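# Set the cable runway's far end onto the bracket

## Task

Place the far end of the cable runway securely on the bracket, sitting between its lugs. Then release it and withdraw the arms. It only counts if the runway stays there by itself, with no robot supporting it.

## Robot and tools

Setup: four identical i2rt Big YAM arms named arm1, arm2, arm3 and arm4. Each has six joints, a two-finger gripper and a wrist camera (arm1_cam_wrist to arm4_cam_wrist). Two fixed room cameras, cam_high and cam_low, are not attached to any arm. With joints 1 and 6 at 0 and the hand level and pointing forward, the wrist camera rides on top of the hand and looks toward the fingertips. Reach is roughly 1.0 m from the joint 1 axis. Loose objects may occasionally get a brief shove from outside.

Frames: there is one shared scene frame with its origin on the floor and +z up. The hand point is midway between the fingertips. The hand's z axis runs along the fingers, and the fingers open and close along its y axis. Foot poses are never printed.

execute_actions: argument "actions" is a list holding one action or nothing. An empty list only returns state and images. The action is one object keyed by arm name ("arm1" to "arm4"). Under each arm sits "joints", an object of absolute joint targets (not offsets) by name. Any subset of arms and joints may be given. Units and ranges:
- joint1_rad: -2.879 to 2.879 rad, done within ±0.045. This turns the arm around its foot, positive is counter-clockwise seen from above, and 0 extends the arm the way the foot faces.
- joint2_rad: 0 to 3.141, ±0.14. This is the shoulder. At 0 the upper arm lies roughly level, pointing back, and increasing values lift it up and then forward.
- joint3_rad: 0 to 3.019, ±0.09. This is the elbow. At 0 the forearm is folded against the upper arm, and larger values open it.
- joint4_rad: -1.692 to 1.57, ±0.055. This pitches the hand, positive tilts the fingers up.
- joint5_rad: -1.57 to 1.57, ±0.03. This swings the hand sideways, positive toward the arm's right.
- joint6_rad: -2.094 to 2.094, ±0.035. This rolls the hand, positive is clockwise viewed from behind the hand.
- gripper_m: 0 to 0.093 m, ±0.003. This is the fingertip gap. Each finger pad pushes with up to about 50 to 62 N, and some grippers push less.
Every motion in an action begins at once, but joints move at different speeds. The hand may therefore sweep a wide path. One action runs at most 15 s. If a joint or arm is left out, it may keep driving toward an earlier target. A bad key or an out-of-range number rejects the whole call, and nothing moves. Optional "cameras" is a list of camera names or "all". If it is missing, null or ["all"], every camera is returned, and [] returns none. A "pictures" line lists the image order. If a result reports a stop, any later execute_actions, wait or finished_scene calls in that same reply are skipped.

wait: "seconds" from 0 to 10. It commands nothing new and returns state and images like an empty action.

zoom_image: "camera" (one of the six camera names) and "region" [x0, y0, x1, y1] in image pixels from the top-left, at most 504 by 504. It only works on cameras that returned full images in the latest result.

finished_scene: "scene" is the current scene's integer. It is final, so call it only once the runway rests on the bracket unaided and the arms have moved away. Its result tells whether the task succeeded and gives the next task.

Reading results: joint_positions gives the current joint values. joint_status says how each commanded motion ended:
- "off_target": the joint stopped short and may still be pushing.
- "contact_stop" or "time_out": the old target is dropped and the joint holds where it is. One exception: after time_out a joint may keep a target at most 0.375, 0.375, 0.113, 0.225, 0.075, 0.3 rad (joints 1 to 6) from its position and keep pushing, moving on its own if the way clears. Sending its reported position relieves the push.
- "not_followed": a safety check blocked that arm's joint targets, shown by a "joint command not followed" line and usually a "cause:" line. Gripper targets still run. The blocked targets may be retried with later actions until they become valid or the way clears. Calls without an action never show this line.
- "limit_stop_at_motor_heat": the arm halted due to heat. Resend the target, and do not read its position gap as a grasp or contact.
on_its_own lists joints this call did not command. In it, "held at" means the held target, not the actual position. A joint carrying a load can sag. A target very close to the current value may produce no motion.

Cautions: the arms do not stop on contact and can shove hard. A hard squeeze between two robots fails the task and ends the run, and a hard collision may do so too. The self and inter-arm collision check can react late and ignores fingers, gripper housings and wrist cameras. No state line reports robot-to-robot contact, but an object touching a robot is fine. Arms act independently, so a stalled arm does not pause the others. Do not let anything fall to the floor or leave the work area. Avoid drops, slips and slams. Sustained pushing or holding loads, even while you are thinking, heats motors. A MOTOR HOT line appears from 85 °C. At 100 °C an OVER-TEMPERATURE FAULT drops that whole arm, including its gripper, until it cools. The robot keeps its last command while you think, so keep replies short. Faster robot motion is better.

Each tool is called after ">>>" as name(argument=value, ...), one argument or row to a line, values as JSON.

## Session

I'll start by looking at the scene.

>>> execute_actions(
  actions=[],
)

Scene clock: 0.00 s.
Motor temperatures (°C, as the motors report them): arm1=[27 27 26 30 27 26] | arm2=[29 30 30 28 29 28] | arm3=[29 28 29 28 29 27] | arm4=[26 29 28 27 27 26]
arm1.joint_positions: joint1_rad=-0.379 joint2_rad=+0.580 joint3_rad=+1.375 joint4_rad=-1.373 joint5_rad=-0.246 joint6_rad=-0.217 gripper_m=+0.094
arm1.joint_status: not commanded
arm1.hand: x=-0.9306 y=-0.2713 z=+1.3444 quat_wxyz=(-0.389, +0.563, -0.673, -0.283) (m; scene frame)
arm2.joint_positions: joint1_rad=-0.213 joint2_rad=+0.589 joint3_rad=+1.430 joint4_rad=-1.225 joint5_rad=+0.023 joint6_rad=-0.357 gripper_m=+0.095
arm2.joint_status: not commanded
arm2.hand: x=-0.3804 y=+0.3091 z=+1.3875 quat_wxyz=(-0.220, -0.590, -0.581, +0.516) (m; scene frame)
arm3.joint_positions: joint1_rad=+0.091 joint2_rad=+0.656 joint3_rad=+1.325 joint4_rad=-1.350 joint5_rad=-0.084 joint6_rad=+0.370 gripper_m=+0.094
arm3.joint_status: not commanded
arm3.hand: x=+0.5494 y=-0.2968 z=+1.2749 quat_wxyz=(-0.170, +0.603, -0.671, -0.397) (m; scene frame)
arm4.joint_positions: joint1_rad=+0.200 joint2_rad=+0.648 joint3_rad=+1.349 joint4_rad=-1.275 joint5_rad=+0.209 joint6_rad=+0.290 gripper_m=+0.094
arm4.joint_status: not commanded
arm4.hand: x=+1.2396 y=+0.2437 z=+1.3721 quat_wxyz=(-0.373, -0.667, -0.565, +0.310) (m; scene frame)
pictures: arm1_cam_wrist, arm2_cam_wrist, arm3_cam_wrist, arm4_cam_wrist, cam_high, cam_low
Images, in order (width x height): arm1_cam_wrist 616x616, arm2_cam_wrist 616x616, arm3_cam_wrist 616x616, arm4_cam_wrist 616x616, cam_high 672x504, cam_low 672x504.

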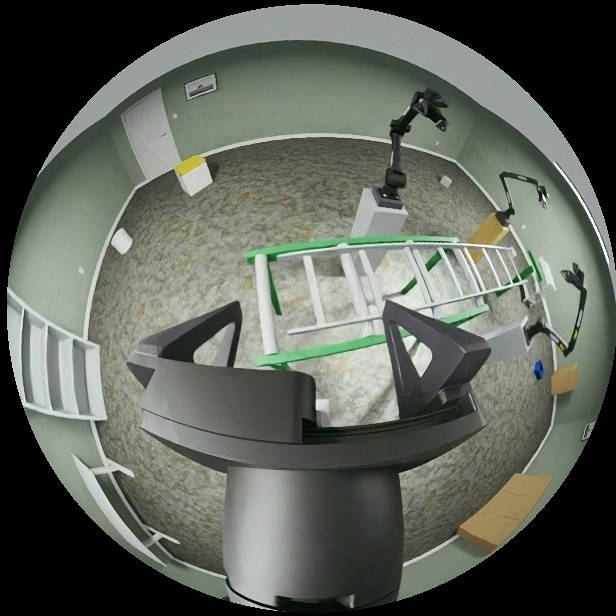

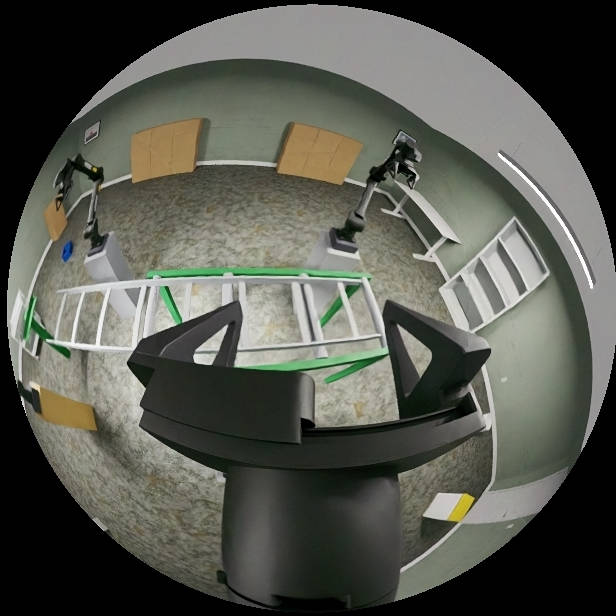

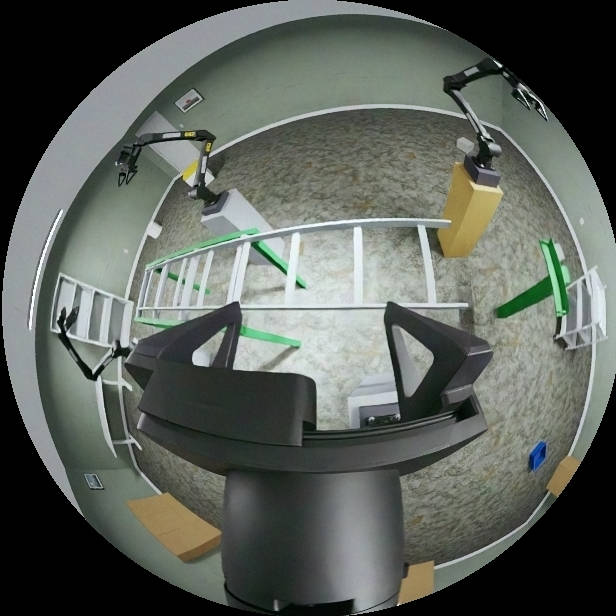

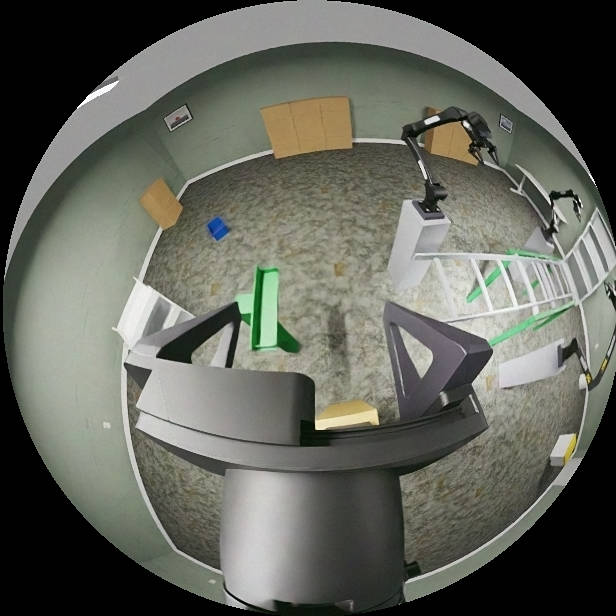

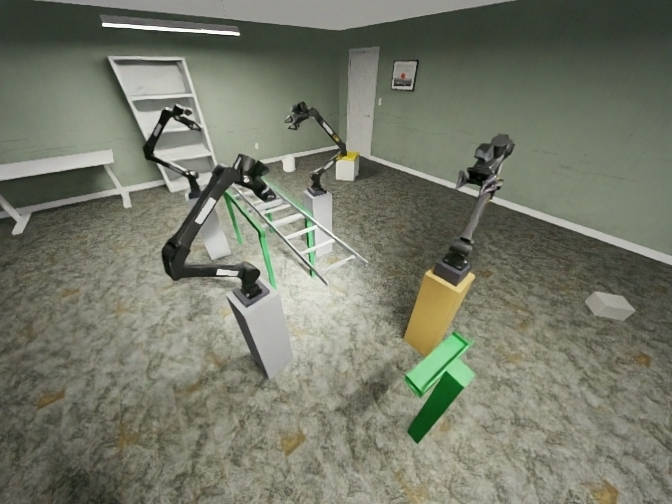

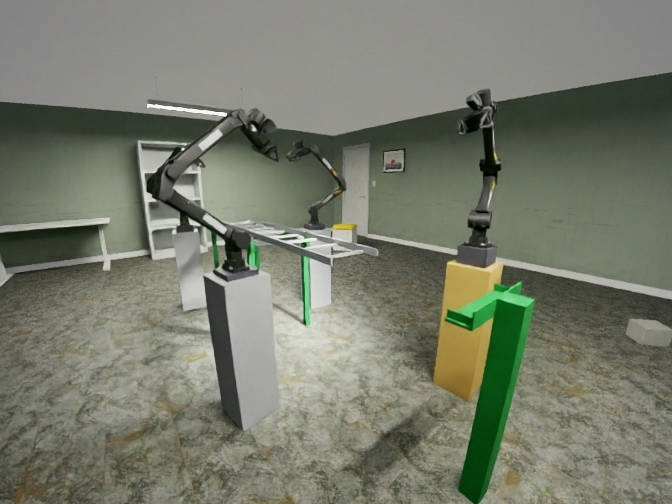

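>>> zoom_image(
  camera="cam_high",
  region=[150, 130, 510, 450],
)

>>> zoom_image(
  camera="cam_low",
  region=[180, 190, 560, 400],
)

>>> zoom_image(
  camera="arm4_cam_wrist",
  region=[180, 200, 616, 420],
)

>>> zoom_image(
  camera="arm3_cam_wrist",
  region=[112, 180, 616, 400],
)

Region (150, 130, 510, 450) of cam_high's 672x504 image, scaled by 1.400, with more detail than that image has.

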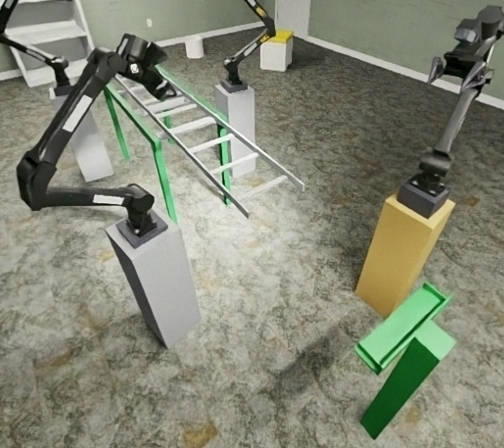

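Region (180, 190, 560, 400) of cam_low's 672x504 image, scaled by 1.326, with more detail than that image has; it fills the top 279 rows of this view, and the rest is white.

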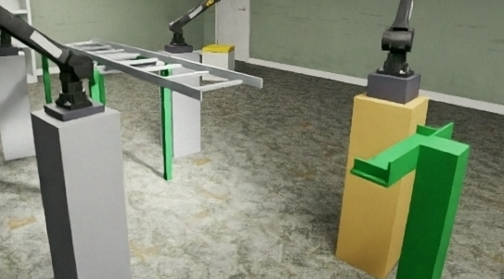

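Region (180, 200, 616, 420) of arm4_cam_wrist's 616x616 image, scaled by 1.156, with more detail than that image has; it fills the top 254 rows of this view, and the rest is white.

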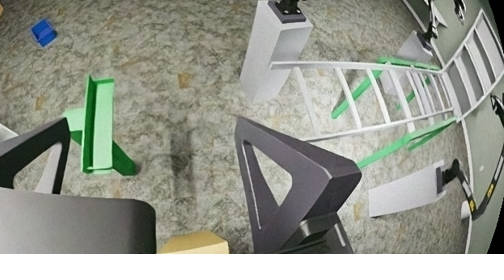

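Region (112, 180, 616, 400) of arm3_cam_wrist's 616x616 image, scaled by 1.000; it fills the top 220 rows of this view, and the rest is white.

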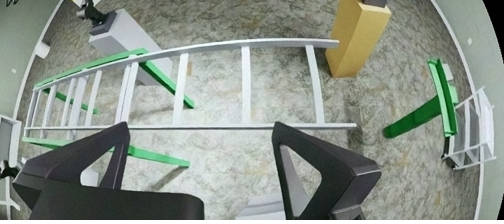

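>>> zoom_image(
  camera="cam_low",
  region=[430, 270, 550, 350],
)

>>> zoom_image(
  camera="cam_high",
  region=[390, 320, 490, 410],
)

>>> zoom_image(
  camera="arm4_cam_wrist",
  region=[220, 255, 320, 365],
)

>>> zoom_image(
  camera="arm1_cam_wrist",
  region=[230, 210, 570, 380],
)

>>> zoom_image(
  camera="arm2_cam_wrist",
  region=[0, 250, 400, 400],
)

Region (430, 270, 550, 350) of cam_low's 672x504 image, scaled by 4.200, with more detail than that image has.

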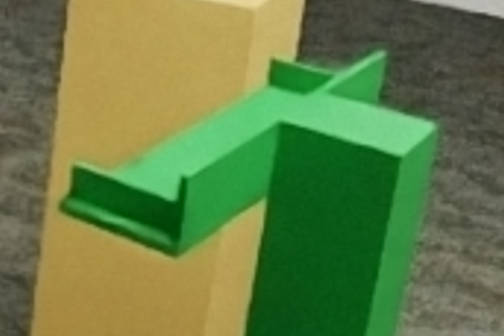

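Region (390, 320, 490, 410) of cam_high's 672x504 image, scaled by 5.040, with more detail than that image has; it fills the top 454 rows of this view, and the rest is white.

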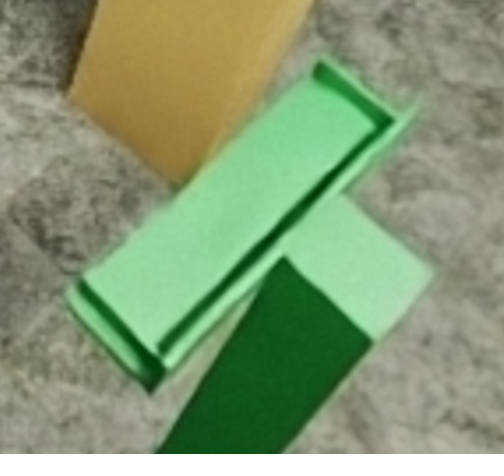

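Region (220, 255, 320, 365) of arm4_cam_wrist's 616x616 image, scaled by 4.582, with more detail than that image has; it fills the left 458 columns of this view, and the rest is white.

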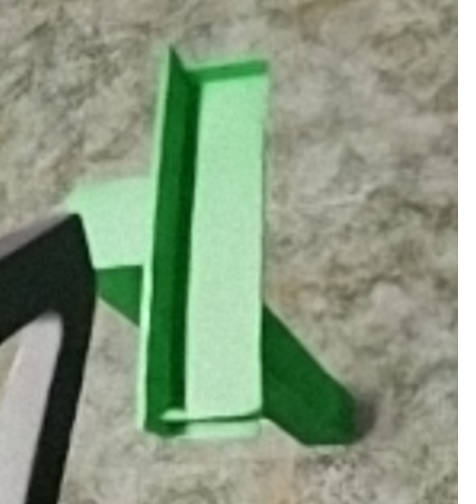

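Region (230, 210, 570, 380) of arm1_cam_wrist's 616x616 image, scaled by 1.482, with more detail than that image has.

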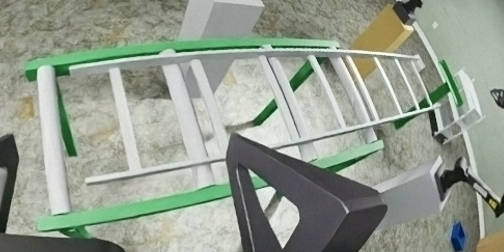

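Region (0, 250, 400, 400) of arm2_cam_wrist's 616x616 image, scaled by 1.260, with more detail than that image has; it fills the top 189 rows of this view, and the rest is white.

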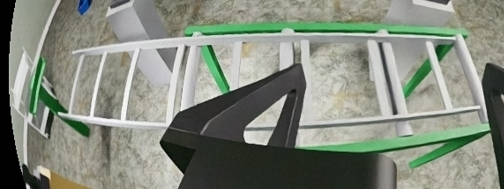

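>>> execute_actions(
  actions=[
    {"arm1": {"joints": {"joint5_rad": 0.0, "joint6_rad": 0.0}}, "arm2": {"joints": {"joint5_rad": 0.0, "joint6_rad": 0.0}}, "arm3": {"joints": {"joint5_rad": 0.0, "joint6_rad": 0.0}}, "arm4": {"joints": {"joint5_rad": 0.0, "joint6_rad": 0.0}}},
  ],
  cameras=[],
)

Scene clock: 42.07 s.
Motor temperatures (°C, as the motors report them): arm1=[27 27 29 30 27 26] | arm2=[29 30 33 29 29 28] | arm3=[29 28 33 28 29 27] | arm4=[26 29 33 27 27 26]
arm1.joint_positions: joint1_rad=-0.379 joint2_rad=+0.580 joint3_rad=+1.375 joint4_rad=-1.373 joint5_rad=-0.002 joint6_rad=-0.008 gripper_m=+0.094
arm1.joint_status: all done
arm1.hand: x=-0.8927 y=-0.2886 z=+1.3419 quat_wxyz=(-0.413, +0.442, -0.762, -0.231) (m; scene frame)
arm2.joint_positions: joint1_rad=-0.213 joint2_rad=+0.589 joint3_rad=+1.430 joint4_rad=-1.225 joint5_rad=+0.004 joint6_rad=-0.012 gripper_m=+0.095
arm2.joint_status: all done
arm2.hand: x=-0.3774 y=+0.3079 z=+1.3875 quat_wxyz=(-0.312, -0.679, -0.475, +0.466) (m; scene frame)
arm3.joint_positions: joint1_rad=+0.091 joint2_rad=+0.656 joint3_rad=+1.325 joint4_rad=-1.350 joint5_rad=-0.004 joint6_rad=+0.013 gripper_m=+0.094
arm3.joint_status: all done
arm3.hand: x=+0.5627 y=-0.2933 z=+1.2746 quat_wxyz=(-0.266, +0.702, -0.567, -0.339) (m; scene frame)
arm4.joint_positions: joint1_rad=+0.200 joint2_rad=+0.648 joint3_rad=+1.349 joint4_rad=-1.275 joint5_rad=+0.002 joint6_rad=+0.009 gripper_m=+0.094
arm4.joint_status: all done
arm4.hand: x=+1.2746 y=+0.2493 z=+1.3706 quat_wxyz=(-0.383, -0.546, -0.687, +0.290) (m; scene frame)
pictures: none
No camera images: the call's "cameras" was empty. Leave "cameras" out to get every camera's image.

>>> execute_actions(
  actions=[
    {"arm1": {"joints": {"joint2_rad": 1.1}}, "arm2": {"joints": {"joint3_rad": 0.9}}, "arm3": {"joints": {"joint4_rad": -0.7}}, "arm4": {"joints": {"joint1_rad": -0.5}}},
  ],
  cameras=[],
)

Scene clock: 58.17 s.
Motor temperatures (°C, as the motors report them): arm1=[27 27 30 30 27 26] | arm2=[29 30 33 29 29 28] | arm3=[29 28 33 28 29 27] | arm4=[26 29 33 27 27 26]
arm1.joint_positions: joint1_rad=-0.379 joint2_rad=+1.099 joint3_rad=+1.375 joint4_rad=-1.373 joint5_rad=-0.002 joint6_rad=-0.007 gripper_m=+0.094
arm1.joint_status: all done
arm1.hand: x=-0.8036 y=-0.1401 z=+1.1915 quat_wxyz=(-0.203, +0.487, -0.842, -0.111) (m; scene frame)
arm2.joint_positions: joint1_rad=-0.213 joint2_rad=+0.588 joint3_rad=+0.904 joint4_rad=-1.225 joint5_rad=+0.004 joint6_rad=-0.011 gripper_m=+0.095
arm2.joint_status: all done
arm2.hand: x=-0.3904 y=+0.2788 z=+1.1198 quat_wxyz=(-0.180, -0.775, -0.541, +0.273) (m; scene frame)
arm3.joint_positions: joint1_rad=+0.091 joint2_rad=+0.656 joint3_rad=+1.325 joint4_rad=-0.727 joint5_rad=-0.004 joint6_rad=+0.012 gripper_m=+0.094
arm3.joint_status: all done
arm3.hand: x=+0.5503 y=-0.2404 z=+1.4151 quat_wxyz=(-0.425, +0.567, -0.456, -0.539) (m; scene frame)
arm4.joint_positions: joint1_rad=-0.496 joint2_rad=+0.648 joint3_rad=+1.349 joint4_rad=-1.275 joint5_rad=+0.000 joint6_rad=+0.008 gripper_m=+0.094
arm4.joint_status: all done
arm4.hand: x=+1.0990 y=+0.2678 z=+1.3680 quat_wxyz=(-0.260, -0.749, -0.461, +0.399) (m; scene frame)
pictures: none
No camera images: the call's "cameras" was empty. Leave "cameras" out to get every camera's image.

>>> execute_actions(
  actions=[
    {"arm3": {"joints": {"joint1_rad": 0.40, "joint2_rad": 1.5, "joint3_rad": 2.0, "joint4_rad": -1.68}}, "arm4": {"joints": {"joint1_rad": -0.675, "joint2_rad": 1.5, "joint3_rad": 2.0, "joint4_rad": -1.68}}},
  ],
  cameras=["arm3_cam_wrist", "arm4_cam_wrist", "cam_high", "cam_low"],
)

Scene clock: 107.03 s.
Motor temperatures (°C, as the motors report them): arm1=[27 27 32 30 27 26] | arm2=[29 30 34 29 29 28] | arm3=[29 28 34 29 29 27] | arm4=[26 29 34 27 27 26]
arm1.joint_positions: joint1_rad=-0.379 joint2_rad=+1.099 joint3_rad=+1.375 joint4_rad=-1.373 joint5_rad=-0.002 joint6_rad=-0.007 gripper_m=+0.094
arm1.joint_status: not commanded
arm1.hand: x=-0.8036 y=-0.1401 z=+1.1915 quat_wxyz=(-0.203, +0.487, -0.842, -0.111) (m; scene frame)
arm2.joint_positions: joint1_rad=-0.213 joint2_rad=+0.588 joint3_rad=+0.904 joint4_rad=-1.225 joint5_rad=+0.004 joint6_rad=-0.011 gripper_m=+0.095
arm2.joint_status: not commanded
arm2.hand: x=-0.3904 y=+0.2788 z=+1.1198 quat_wxyz=(-0.180, -0.775, -0.541, +0.273) (m; scene frame)
arm3.joint_positions: joint1_rad=+0.398 joint2_rad=+1.516 joint3_rad=+1.954 joint4_rad=-1.664 joint5_rad=-0.002 joint6_rad=+0.012 gripper_m=+0.094
arm3.joint_status: all done
arm3.hand: x=+0.3676 y=-0.1111 z=+1.2200 quat_wxyz=(-0.085, +0.852, -0.495, -0.149) (m; scene frame)
arm4.joint_positions: joint1_rad=-0.672 joint2_rad=+1.520 joint3_rad=+1.944 joint4_rad=-1.663 joint5_rad=+0.000 joint6_rad=+0.008 gripper_m=+0.094
arm4.joint_status: all done
arm4.hand: x=+0.9209 y=+0.0970 z=+1.2765 quat_wxyz=(-0.080, -0.881, -0.444, +0.141) (m; scene frame)
pictures: arm3_cam_wrist, arm4_cam_wrist, cam_high, cam_low
Images, in order (width x height): arm3_cam_wrist 616x616, arm4_cam_wrist 616x616, cam_high 672x504, cam_low 672x504.

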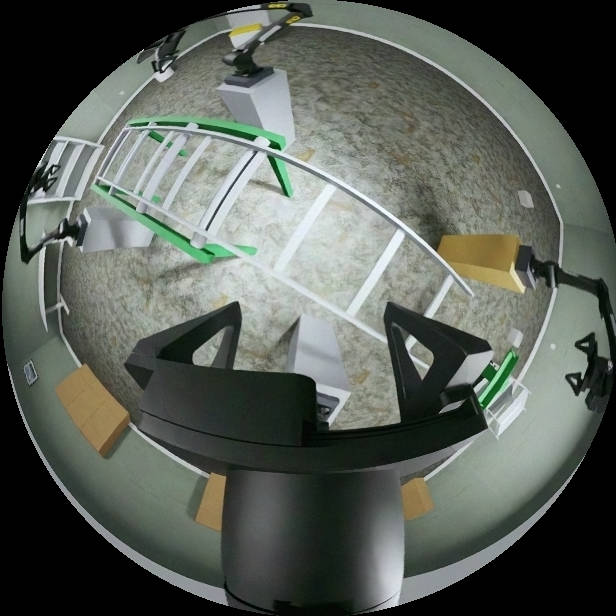

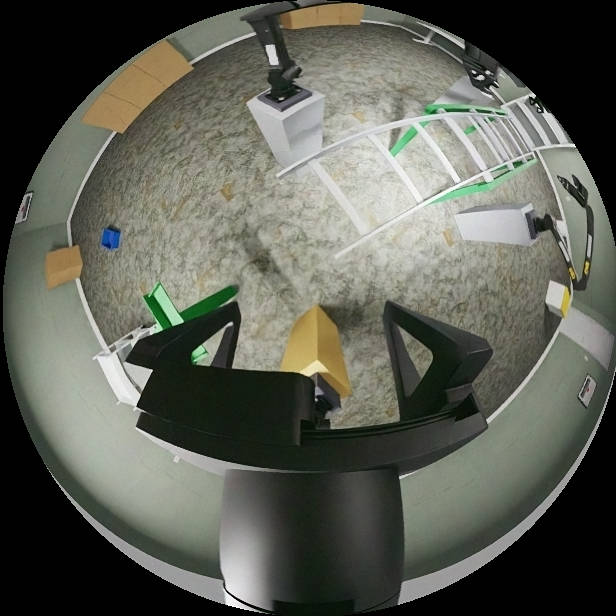

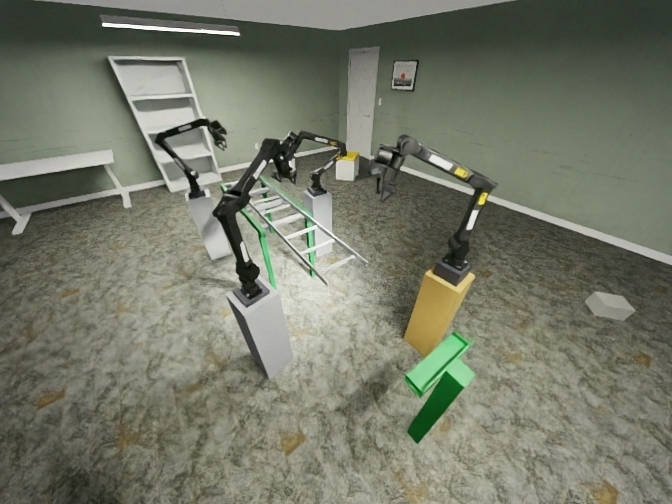

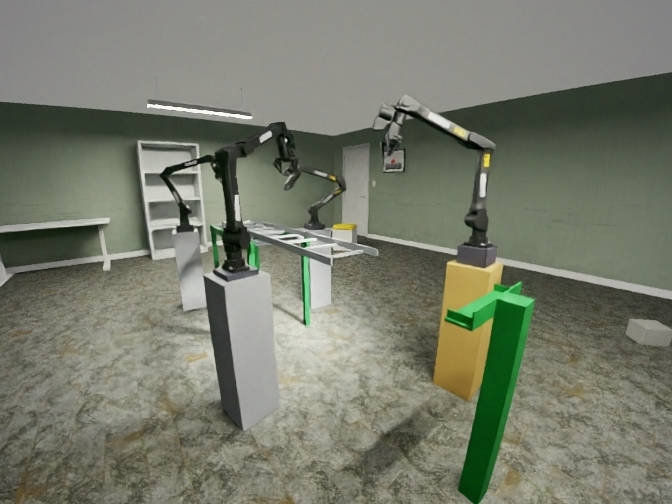

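>>> execute_actions(
  actions=[
    {"arm3": {"joints": {"joint1_rad": 0.485, "joint2_rad": 1.93, "joint3_rad": 1.92, "joint4_rad": -1.524, "joint6_rad": 0.62}}, "arm4": {"joints": {"joint1_rad": -0.816, "joint2_rad": 2.24, "joint3_rad": 2.295, "joint4_rad": -1.556, "joint6_rad": -0.765}}},
  ],
  cameras=["arm3_cam_wrist", "arm4_cam_wrist", "cam_high", "cam_low"],
)

Scene clock: 158.10 s.
Motor temperatures (°C, as the motors report them): arm1=[27 27 33 30 27 26] | arm2=[29 30 35 29 29 28] | arm3=[29 29 37 28 29 27] | arm4=[26 31 38 27 27 26]
arm1.joint_positions: joint1_rad=-0.379 joint2_rad=+1.099 joint3_rad=+1.375 joint4_rad=-1.373 joint5_rad=-0.002 joint6_rad=-0.007 gripper_m=+0.094
arm1.joint_status: not commanded
arm1.hand: x=-0.8036 y=-0.1401 z=+1.1915 quat_wxyz=(-0.203, +0.487, -0.842, -0.111) (m; scene frame)
arm2.joint_positions: joint1_rad=-0.213 joint2_rad=+0.588 joint3_rad=+0.904 joint4_rad=-1.225 joint5_rad=+0.004 joint6_rad=-0.011 gripper_m=+0.095
arm2.joint_status: not commanded
arm2.hand: x=-0.3904 y=+0.2788 z=+1.1198 quat_wxyz=(-0.180, -0.775, -0.541, +0.273) (m; scene frame)
arm3.joint_positions: joint1_rad=+0.492 joint2_rad=+1.949 joint3_rad=+1.887 joint4_rad=-1.535 joint5_rad=-0.002 joint6_rad=+0.608 gripper_m=+0.094
arm3.joint_status: all done
arm3.hand: x=+0.2699 y=-0.0533 z=+0.9652 quat_wxyz=(+0.002, +0.712, -0.702, +0.013) (m; scene frame)
arm4.joint_positions: joint1_rad=-0.820 joint2_rad=+2.263 joint3_rad=+2.260 joint4_rad=-1.567 joint5_rad=+0.000 joint6_rad=-0.756 gripper_m=+0.094
arm4.joint_status: all done
arm4.hand: x=+0.7300 y=+0.0014 z=+0.9686 quat_wxyz=(-0.006, -0.713, -0.701, -0.004) (m; scene frame)
pictures: arm3_cam_wrist, arm4_cam_wrist, cam_high, cam_low
Images, in order (width x height): arm3_cam_wrist 616x616, arm4_cam_wrist 616x616, cam_high 672x504, cam_low 672x504.

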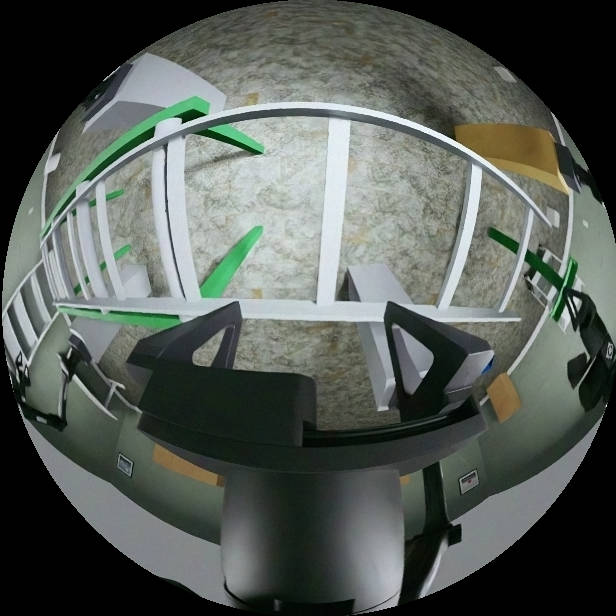

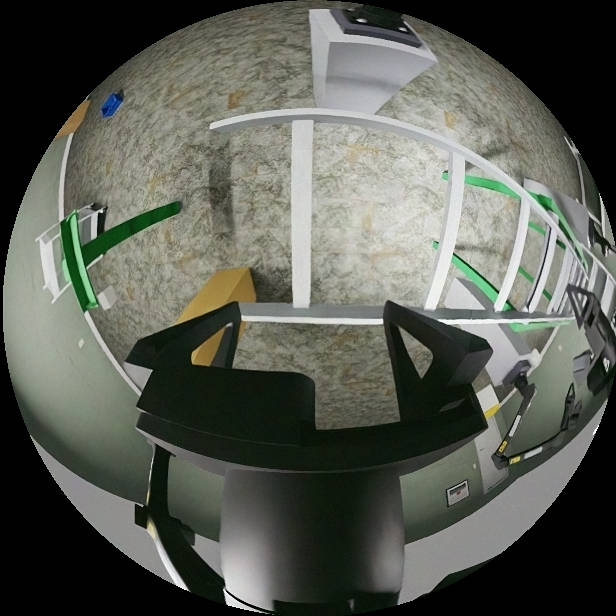

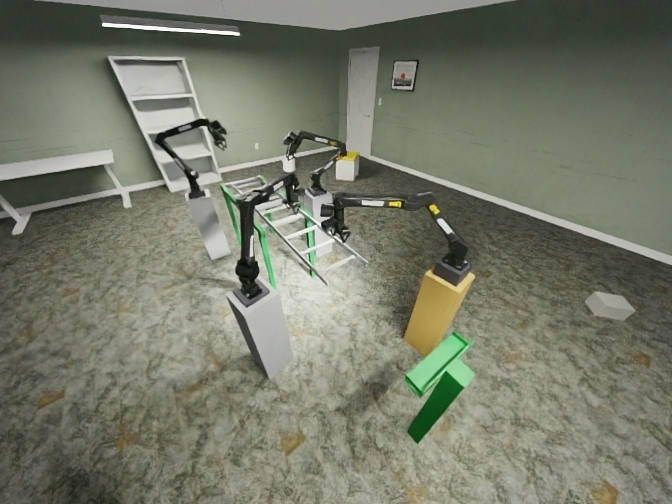

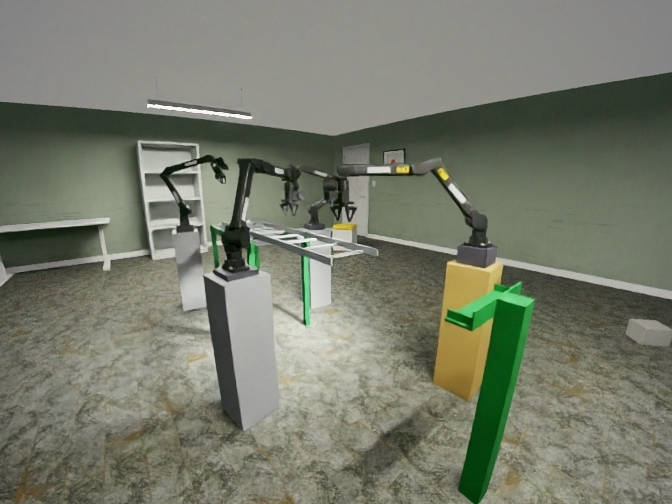

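>>> zoom_image(
  camera="arm4_cam_wrist",
  region=[200, 90, 440, 330],
)

>>> zoom_image(
  camera="cam_low",
  region=[270, 170, 400, 280],
)

Region (200, 90, 440, 330) of arm4_cam_wrist's 616x616 image, scaled by 2.100, with more detail than that image has.

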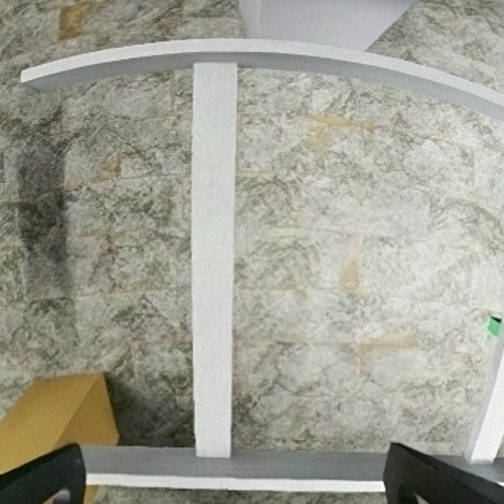

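Region (270, 170, 400, 280) of cam_low's 672x504 image, scaled by 3.877, with more detail than that image has; it fills the top 426 rows of this view, and the rest is white.

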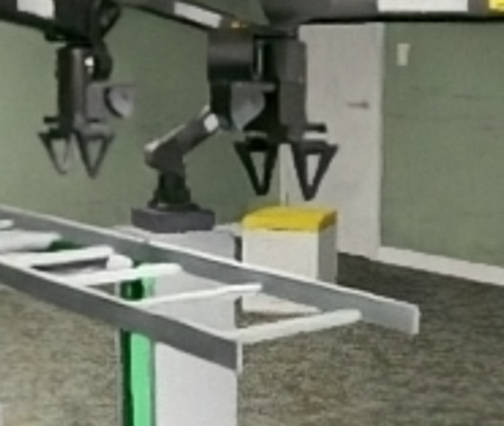

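>>> execute_actions(
  actions=[
    {"arm3": {"joints": {"joint1_rad": 0.470, "joint2_rad": 1.952, "joint3_rad": 1.63, "joint4_rad": -1.186, "joint6_rad": 0.595}}, "arm4": {"joints": {"joint1_rad": -0.804, "joint2_rad": 2.278, "joint3_rad": 2.032, "joint4_rad": -1.257, "joint6_rad": -0.742}}},
  ],
  cameras=["arm3_cam_wrist", "arm4_cam_wrist", "cam_low"],
)

Scene clock: 210.10 s.
Motor temperatures (°C, as the motors report them): arm1=[27 28 34 30 27 26] | arm2=[29 30 36 29 29 28] | arm3=[29 32 37 28 29 27] | arm4=[26 35 38 27 27 26]
arm1.joint_positions: joint1_rad=-0.379 joint2_rad=+1.099 joint3_rad=+1.375 joint4_rad=-1.373 joint5_rad=-0.002 joint6_rad=-0.007 gripper_m=+0.094
arm1.joint_status: not commanded
arm1.hand: x=-0.8036 y=-0.1401 z=+1.1915 quat_wxyz=(-0.203, +0.487, -0.842, -0.111) (m; scene frame)
arm2.joint_positions: joint1_rad=-0.213 joint2_rad=+0.588 joint3_rad=+0.904 joint4_rad=-1.225 joint5_rad=+0.004 joint6_rad=-0.011 gripper_m=+0.095
arm2.joint_status: not commanded
arm2.hand: x=-0.3904 y=+0.2788 z=+1.1198 quat_wxyz=(-0.180, -0.775, -0.541, +0.273) (m; scene frame)
arm3.joint_positions: joint1_rad=+0.473 joint2_rad=+1.948 joint3_rad=+1.620 joint4_rad=-1.205 joint5_rad=-0.002 joint6_rad=+0.607 gripper_m=+0.094
arm3.joint_status: all done
arm3.hand: x=+0.2818 y=-0.0498 z=+0.8660 quat_wxyz=(-0.004, +0.706, -0.708, -0.019) (m; scene frame)
arm4.joint_positions: joint1_rad=-0.808 joint2_rad=+2.268 joint3_rad=+2.025 joint4_rad=-1.275 joint5_rad=+0.000 joint6_rad=-0.751 gripper_m=+0.094
arm4.joint_status: all done
arm4.hand: x=+0.7352 y=-0.0063 z=+0.8767 quat_wxyz=(-0.006, -0.711, -0.703, +0.022) (m; scene frame)
pictures: arm3_cam_wrist, arm4_cam_wrist, cam_low
Images, in order (width x height): arm3_cam_wrist 616x616, arm4_cam_wrist 616x616, cam_low 672x504.

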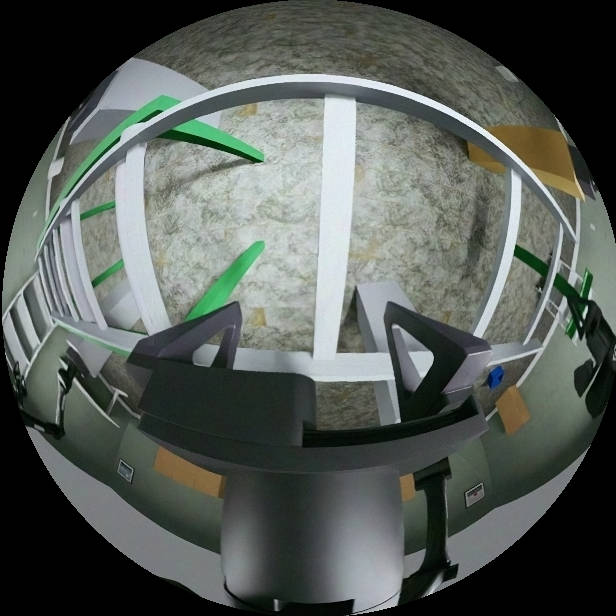

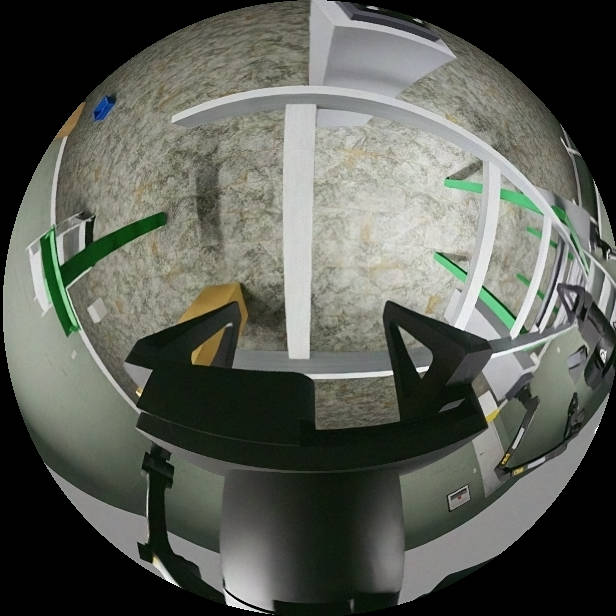

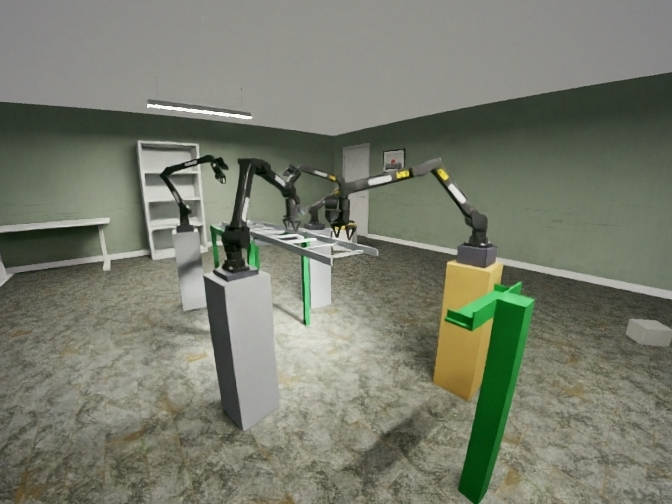

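>>> execute_actions(
  actions=[
    {"arm3": {"joints": {"joint1_rad": 0.454, "joint2_rad": 2.04, "joint3_rad": 1.518, "joint4_rad": -1.015, "joint6_rad": 0.625}}, "arm4": {"joints": {"joint1_rad": -0.798, "joint2_rad": 2.375, "joint3_rad": 1.953, "joint4_rad": -1.115, "joint6_rad": -0.714}}},
  ],
  cameras=["arm3_cam_wrist", "arm4_cam_wrist", "cam_low"],
)

Scene clock: 229.17 s.
Motor temperatures (°C, as the motors report them): arm1=[27 28 34 30 27 26] | arm2=[29 30 36 29 29 28] | arm3=[29 32 36 28 29 27] | arm4=[26 35 37 27 27 26]
arm1.joint_positions: joint1_rad=-0.379 joint2_rad=+1.099 joint3_rad=+1.375 joint4_rad=-1.373 joint5_rad=-0.002 joint6_rad=-0.007 gripper_m=+0.094
arm1.joint_status: not commanded
arm1.hand: x=-0.8036 y=-0.1401 z=+1.1915 quat_wxyz=(-0.203, +0.487, -0.842, -0.111) (m; scene frame)
arm2.joint_positions: joint1_rad=-0.213 joint2_rad=+0.588 joint3_rad=+0.904 joint4_rad=-1.225 joint5_rad=+0.004 joint6_rad=-0.011 gripper_m=+0.095
arm2.joint_status: not commanded
arm2.hand: x=-0.3904 y=+0.2788 z=+1.1198 quat_wxyz=(-0.180, -0.775, -0.541, +0.273) (m; scene frame)
arm3.joint_positions: joint1_rad=+0.458 joint2_rad=+2.046 joint3_rad=+1.504 joint4_rad=-1.031 joint5_rad=-0.002 joint6_rad=+0.613 gripper_m=+0.094
arm3.joint_status: all done
arm3.hand: x=+0.2968 y=-0.0557 z=+0.7704 quat_wxyz=(+0.000, +0.698, -0.716, +0.001) (m; scene frame)
arm4.joint_positions: joint1_rad=-0.804 joint2_rad=+2.373 joint3_rad=+1.942 joint4_rad=-1.132 joint5_rad=+0.000 joint6_rad=-0.723 gripper_m=+0.094
arm4.joint_status: all done
arm4.hand: x=+0.7458 y=-0.0010 z=+0.7769 quat_wxyz=(-0.006, -0.719, -0.694, +0.000) (m; scene frame)
pictures: arm3_cam_wrist, arm4_cam_wrist, cam_low
Images, in order (width x height): arm3_cam_wrist 616x616, arm4_cam_wrist 616x616, cam_low 672x504.

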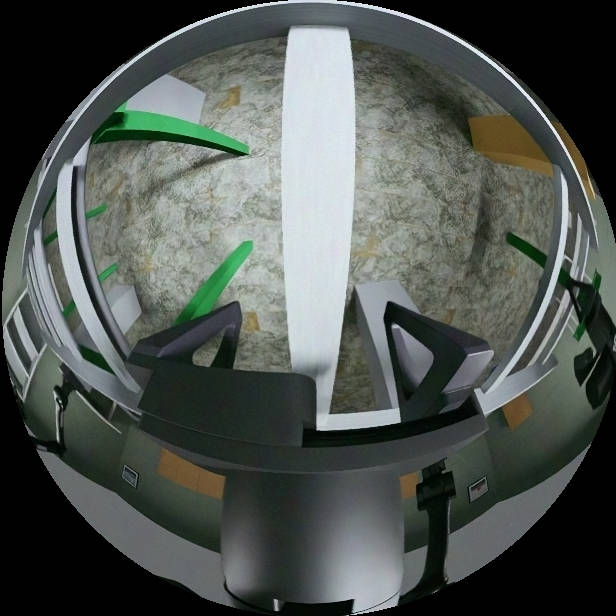

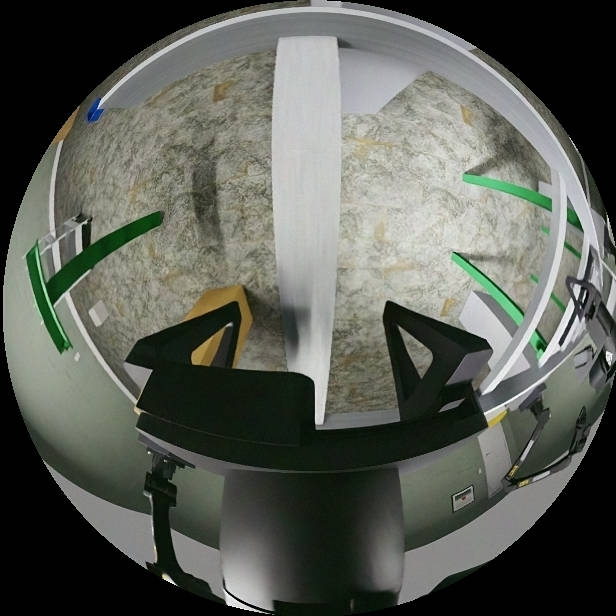

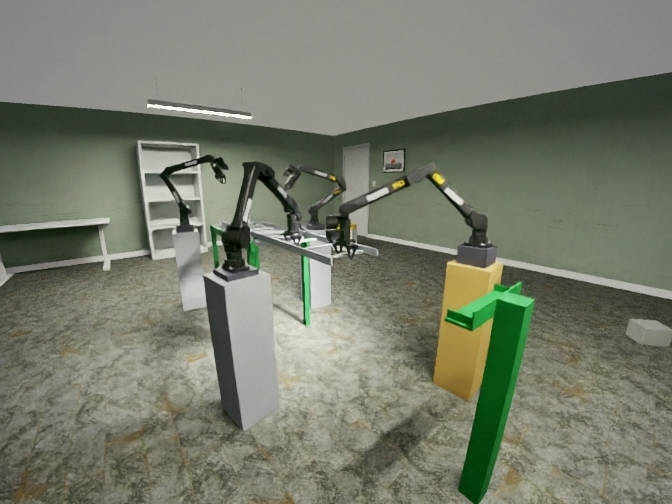

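>>> zoom_image(
  camera="cam_low",
  region=[280, 200, 390, 275],
)

Region (280, 200, 390, 275) of cam_low's 672x504 image, scaled by 4.582, with more detail than that image has; it fills the top 344 rows of this view, and the rest is white.

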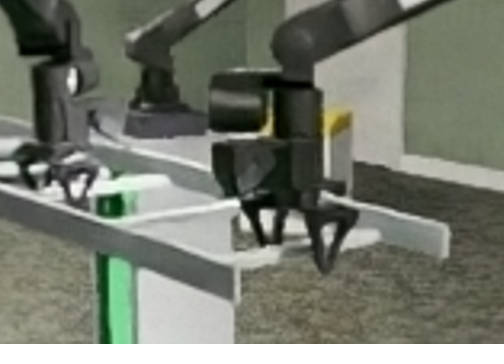

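>>> execute_actions(
  actions=[
    {"arm3": {"joints": {"gripper_m": 0.0}}, "arm4": {"joints": {"joint2_rad": 2.39, "gripper_m": 0.0}}},
  ],
  cameras=["arm3_cam_wrist", "arm4_cam_wrist"],
)

Scene clock: 241.10 s.
Motor temperatures (°C, as the motors report them): arm1=[27 28 34 30 27 26] | arm2=[29 30 36 29 29 28] | arm3=[29 32 36 28 29 27] | arm4=[26 35 36 27 27 26]
arm1.joint_positions: joint1_rad=-0.379 joint2_rad=+1.099 joint3_rad=+1.375 joint4_rad=-1.373 joint5_rad=-0.002 joint6_rad=-0.007 gripper_m=+0.094
arm1.joint_status: not commanded
arm1.hand: x=-0.8036 y=-0.1401 z=+1.1915 quat_wxyz=(-0.203, +0.487, -0.842, -0.111) (m; scene frame)
arm2.joint_positions: joint1_rad=-0.213 joint2_rad=+0.588 joint3_rad=+0.904 joint4_rad=-1.225 joint5_rad=+0.004 joint6_rad=-0.011 gripper_m=+0.095
arm2.joint_status: not commanded
arm2.hand: x=-0.3904 y=+0.2788 z=+1.1198 quat_wxyz=(-0.180, -0.775, -0.541, +0.273) (m; scene frame)
arm3.joint_positions: joint1_rad=+0.458 joint2_rad=+2.046 joint3_rad=+1.504 joint4_rad=-1.030 joint5_rad=-0.002 joint6_rad=+0.619 gripper_m=+0.023
arm3.joint_status: gripper_m off_target (ended at +0.023, target +0.000)
arm3.hand: x=+0.2968 y=-0.0554 z=+0.7704 quat_wxyz=(+0.000, +0.696, -0.718, +0.000) (m; scene frame)
arm4.joint_positions: joint1_rad=-0.803 joint2_rad=+2.373 joint3_rad=+1.941 joint4_rad=-1.132 joint5_rad=+0.000 joint6_rad=-0.723 gripper_m=+0.024
arm4.joint_status: gripper_m off_target (ended at +0.024, target +0.000); the others done
arm4.hand: x=+0.7468 y=-0.0011 z=+0.7764 quat_wxyz=(-0.006, -0.719, -0.695, -0.001) (m; scene frame)
pictures: arm3_cam_wrist, arm4_cam_wrist
Images, in order (width x height): arm3_cam_wrist 616x616, arm4_cam_wrist 616x616.

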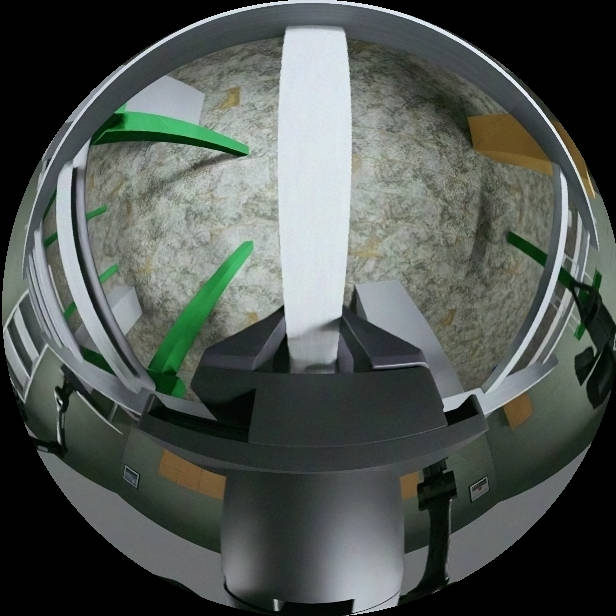

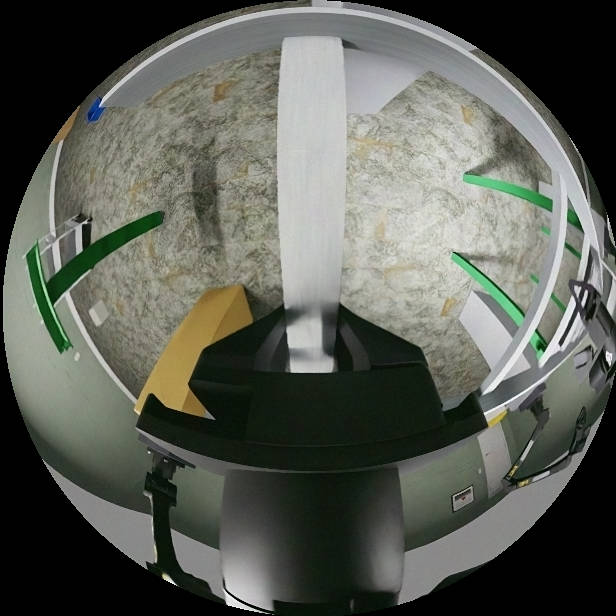

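>>> execute_actions(
  actions=[
    {"arm3": {"joints": {"joint1_rad": 0.362, "joint2_rad": 1.957, "joint3_rad": 1.40, "joint4_rad": -0.965, "joint6_rad": 0.518}}, "arm4": {"joints": {"joint1_rad": -0.728, "joint2_rad": 2.252, "joint3_rad": 1.764, "joint4_rad": -1.034, "joint6_rad": -0.642}}},
  ],
  cameras=["arm4_cam_wrist", "cam_low"],
)

Scene clock: 262.87 s.
Motor temperatures (°C, as the motors report them): arm1=[27 28 35 30 27 26] | arm2=[29 30 36 29 29 28] | arm3=[29 32 36 28 29 27] | arm4=[26 35 36 27 27 26]
arm1.joint_positions: joint1_rad=-0.379 joint2_rad=+1.099 joint3_rad=+1.375 joint4_rad=-1.373 joint5_rad=-0.002 joint6_rad=-0.007 gripper_m=+0.094
arm1.joint_status: not commanded
arm1.hand: x=-0.8036 y=-0.1401 z=+1.1915 quat_wxyz=(-0.203, +0.487, -0.842, -0.111) (m; scene frame)
arm2.joint_positions: joint1_rad=-0.213 joint2_rad=+0.588 joint3_rad=+0.904 joint4_rad=-1.225 joint5_rad=+0.004 joint6_rad=-0.011 gripper_m=+0.095
arm2.joint_status: not commanded
arm2.hand: x=-0.3904 y=+0.2788 z=+1.1198 quat_wxyz=(-0.180, -0.775, -0.541, +0.273) (m; scene frame)
arm3.joint_positions: joint1_rad=+0.360 joint2_rad=+1.970 joint3_rad=+1.372 joint4_rad=-0.971 joint5_rad=-0.004 joint6_rad=+0.520 gripper_m=+0.023
arm3.joint_status: all done
arm3.hand: x=+0.3617 y=-0.0573 z=+0.7691 quat_wxyz=(+0.000, +0.697, -0.717, -0.001) (m; scene frame)
arm4.joint_positions: joint1_rad=-0.727 joint2_rad=+2.275 joint3_rad=+1.746 joint4_rad=-1.044 joint5_rad=+0.002 joint6_rad=-0.645 gripper_m=+0.024
arm4.joint_status: all done
arm4.hand: x=+0.8121 y=-0.0028 z=+0.7745 quat_wxyz=(-0.005, -0.720, -0.694, -0.005) (m; scene frame)
pictures: arm4_cam_wrist, cam_low
Images, in order (width x height): arm4_cam_wrist 616x616, cam_low 672x504.

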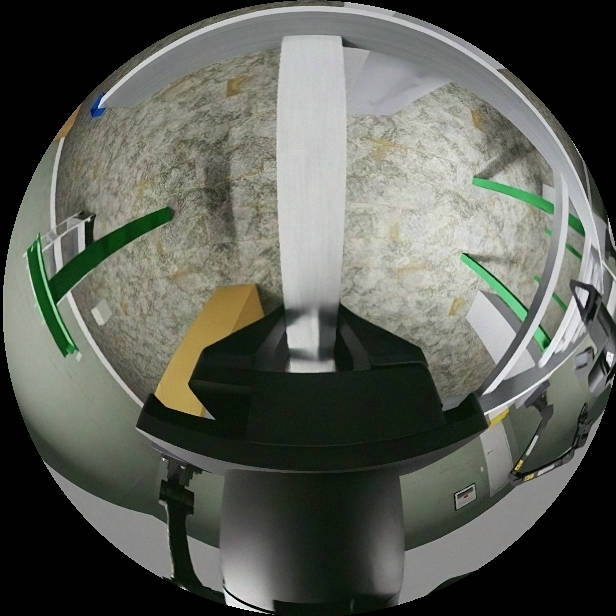

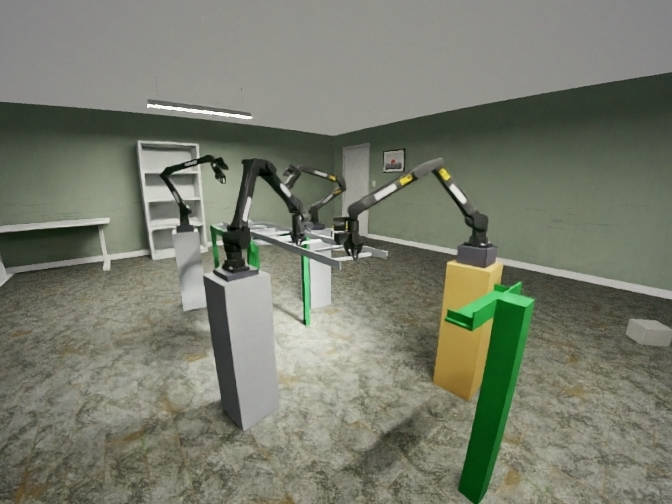

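>>> execute_actions(
  actions=[
    {"arm3": {"joints": {"joint1_rad": 0.215, "joint2_rad": 1.874, "joint3_rad": 1.267, "joint4_rad": -0.92, "joint6_rad": 0.373}}, "arm4": {"joints": {"joint1_rad": -0.612, "joint2_rad": 2.142, "joint3_rad": 1.562, "joint4_rad": -0.94, "joint6_rad": -0.527}}},
  ],
  cameras=["cam_low"],
)

Scene clock: 274.53 s.
Motor temperatures (°C, as the motors report them): arm1=[27 28 35 30 27 26] | arm2=[29 30 36 29 29 28] | arm3=[29 32 36 28 29 27] | arm4=[26 36 36 27 27 26]
arm1.joint_positions: joint1_rad=-0.379 joint2_rad=+1.099 joint3_rad=+1.375 joint4_rad=-1.373 joint5_rad=-0.002 joint6_rad=-0.007 gripper_m=+0.094
arm1.joint_status: not commanded
arm1.hand: x=-0.8036 y=-0.1401 z=+1.1915 quat_wxyz=(-0.203, +0.487, -0.842, -0.111) (m; scene frame)
arm2.joint_positions: joint1_rad=-0.213 joint2_rad=+0.588 joint3_rad=+0.904 joint4_rad=-1.225 joint5_rad=+0.004 joint6_rad=-0.011 gripper_m=+0.095
arm2.joint_status: not commanded
arm2.hand: x=-0.3904 y=+0.2788 z=+1.1198 quat_wxyz=(-0.180, -0.775, -0.541, +0.273) (m; scene frame)
arm3.joint_positions: joint1_rad=+0.204 joint2_rad=+1.898 joint3_rad=+1.237 joint4_rad=-0.913 joint5_rad=-0.004 joint6_rad=+0.366 gripper_m=+0.023
arm3.joint_status: all done
arm3.hand: x=+0.4526 y=-0.0596 z=+0.7642 quat_wxyz=(+0.001, +0.696, -0.718, +0.001) (m; scene frame)
arm4.joint_positions: joint1_rad=-0.605 joint2_rad=+2.184 joint3_rad=+1.534 joint4_rad=-0.930 joint5_rad=+0.006 joint6_rad=-0.524 gripper_m=+0.025
arm4.joint_status: all done
arm4.hand: x=+0.9033 y=-0.0054 z=+0.7634 quat_wxyz=(-0.002, -0.719, -0.695, -0.009) (m; scene frame)
pictures: cam_low
Images, in order (width x height): cam_low 672x504.

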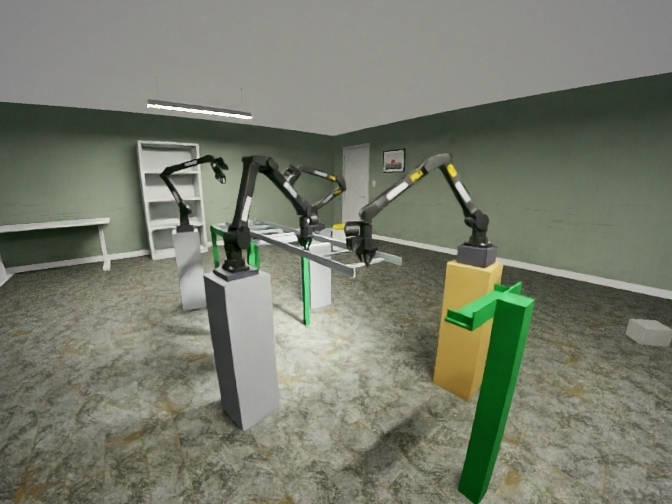

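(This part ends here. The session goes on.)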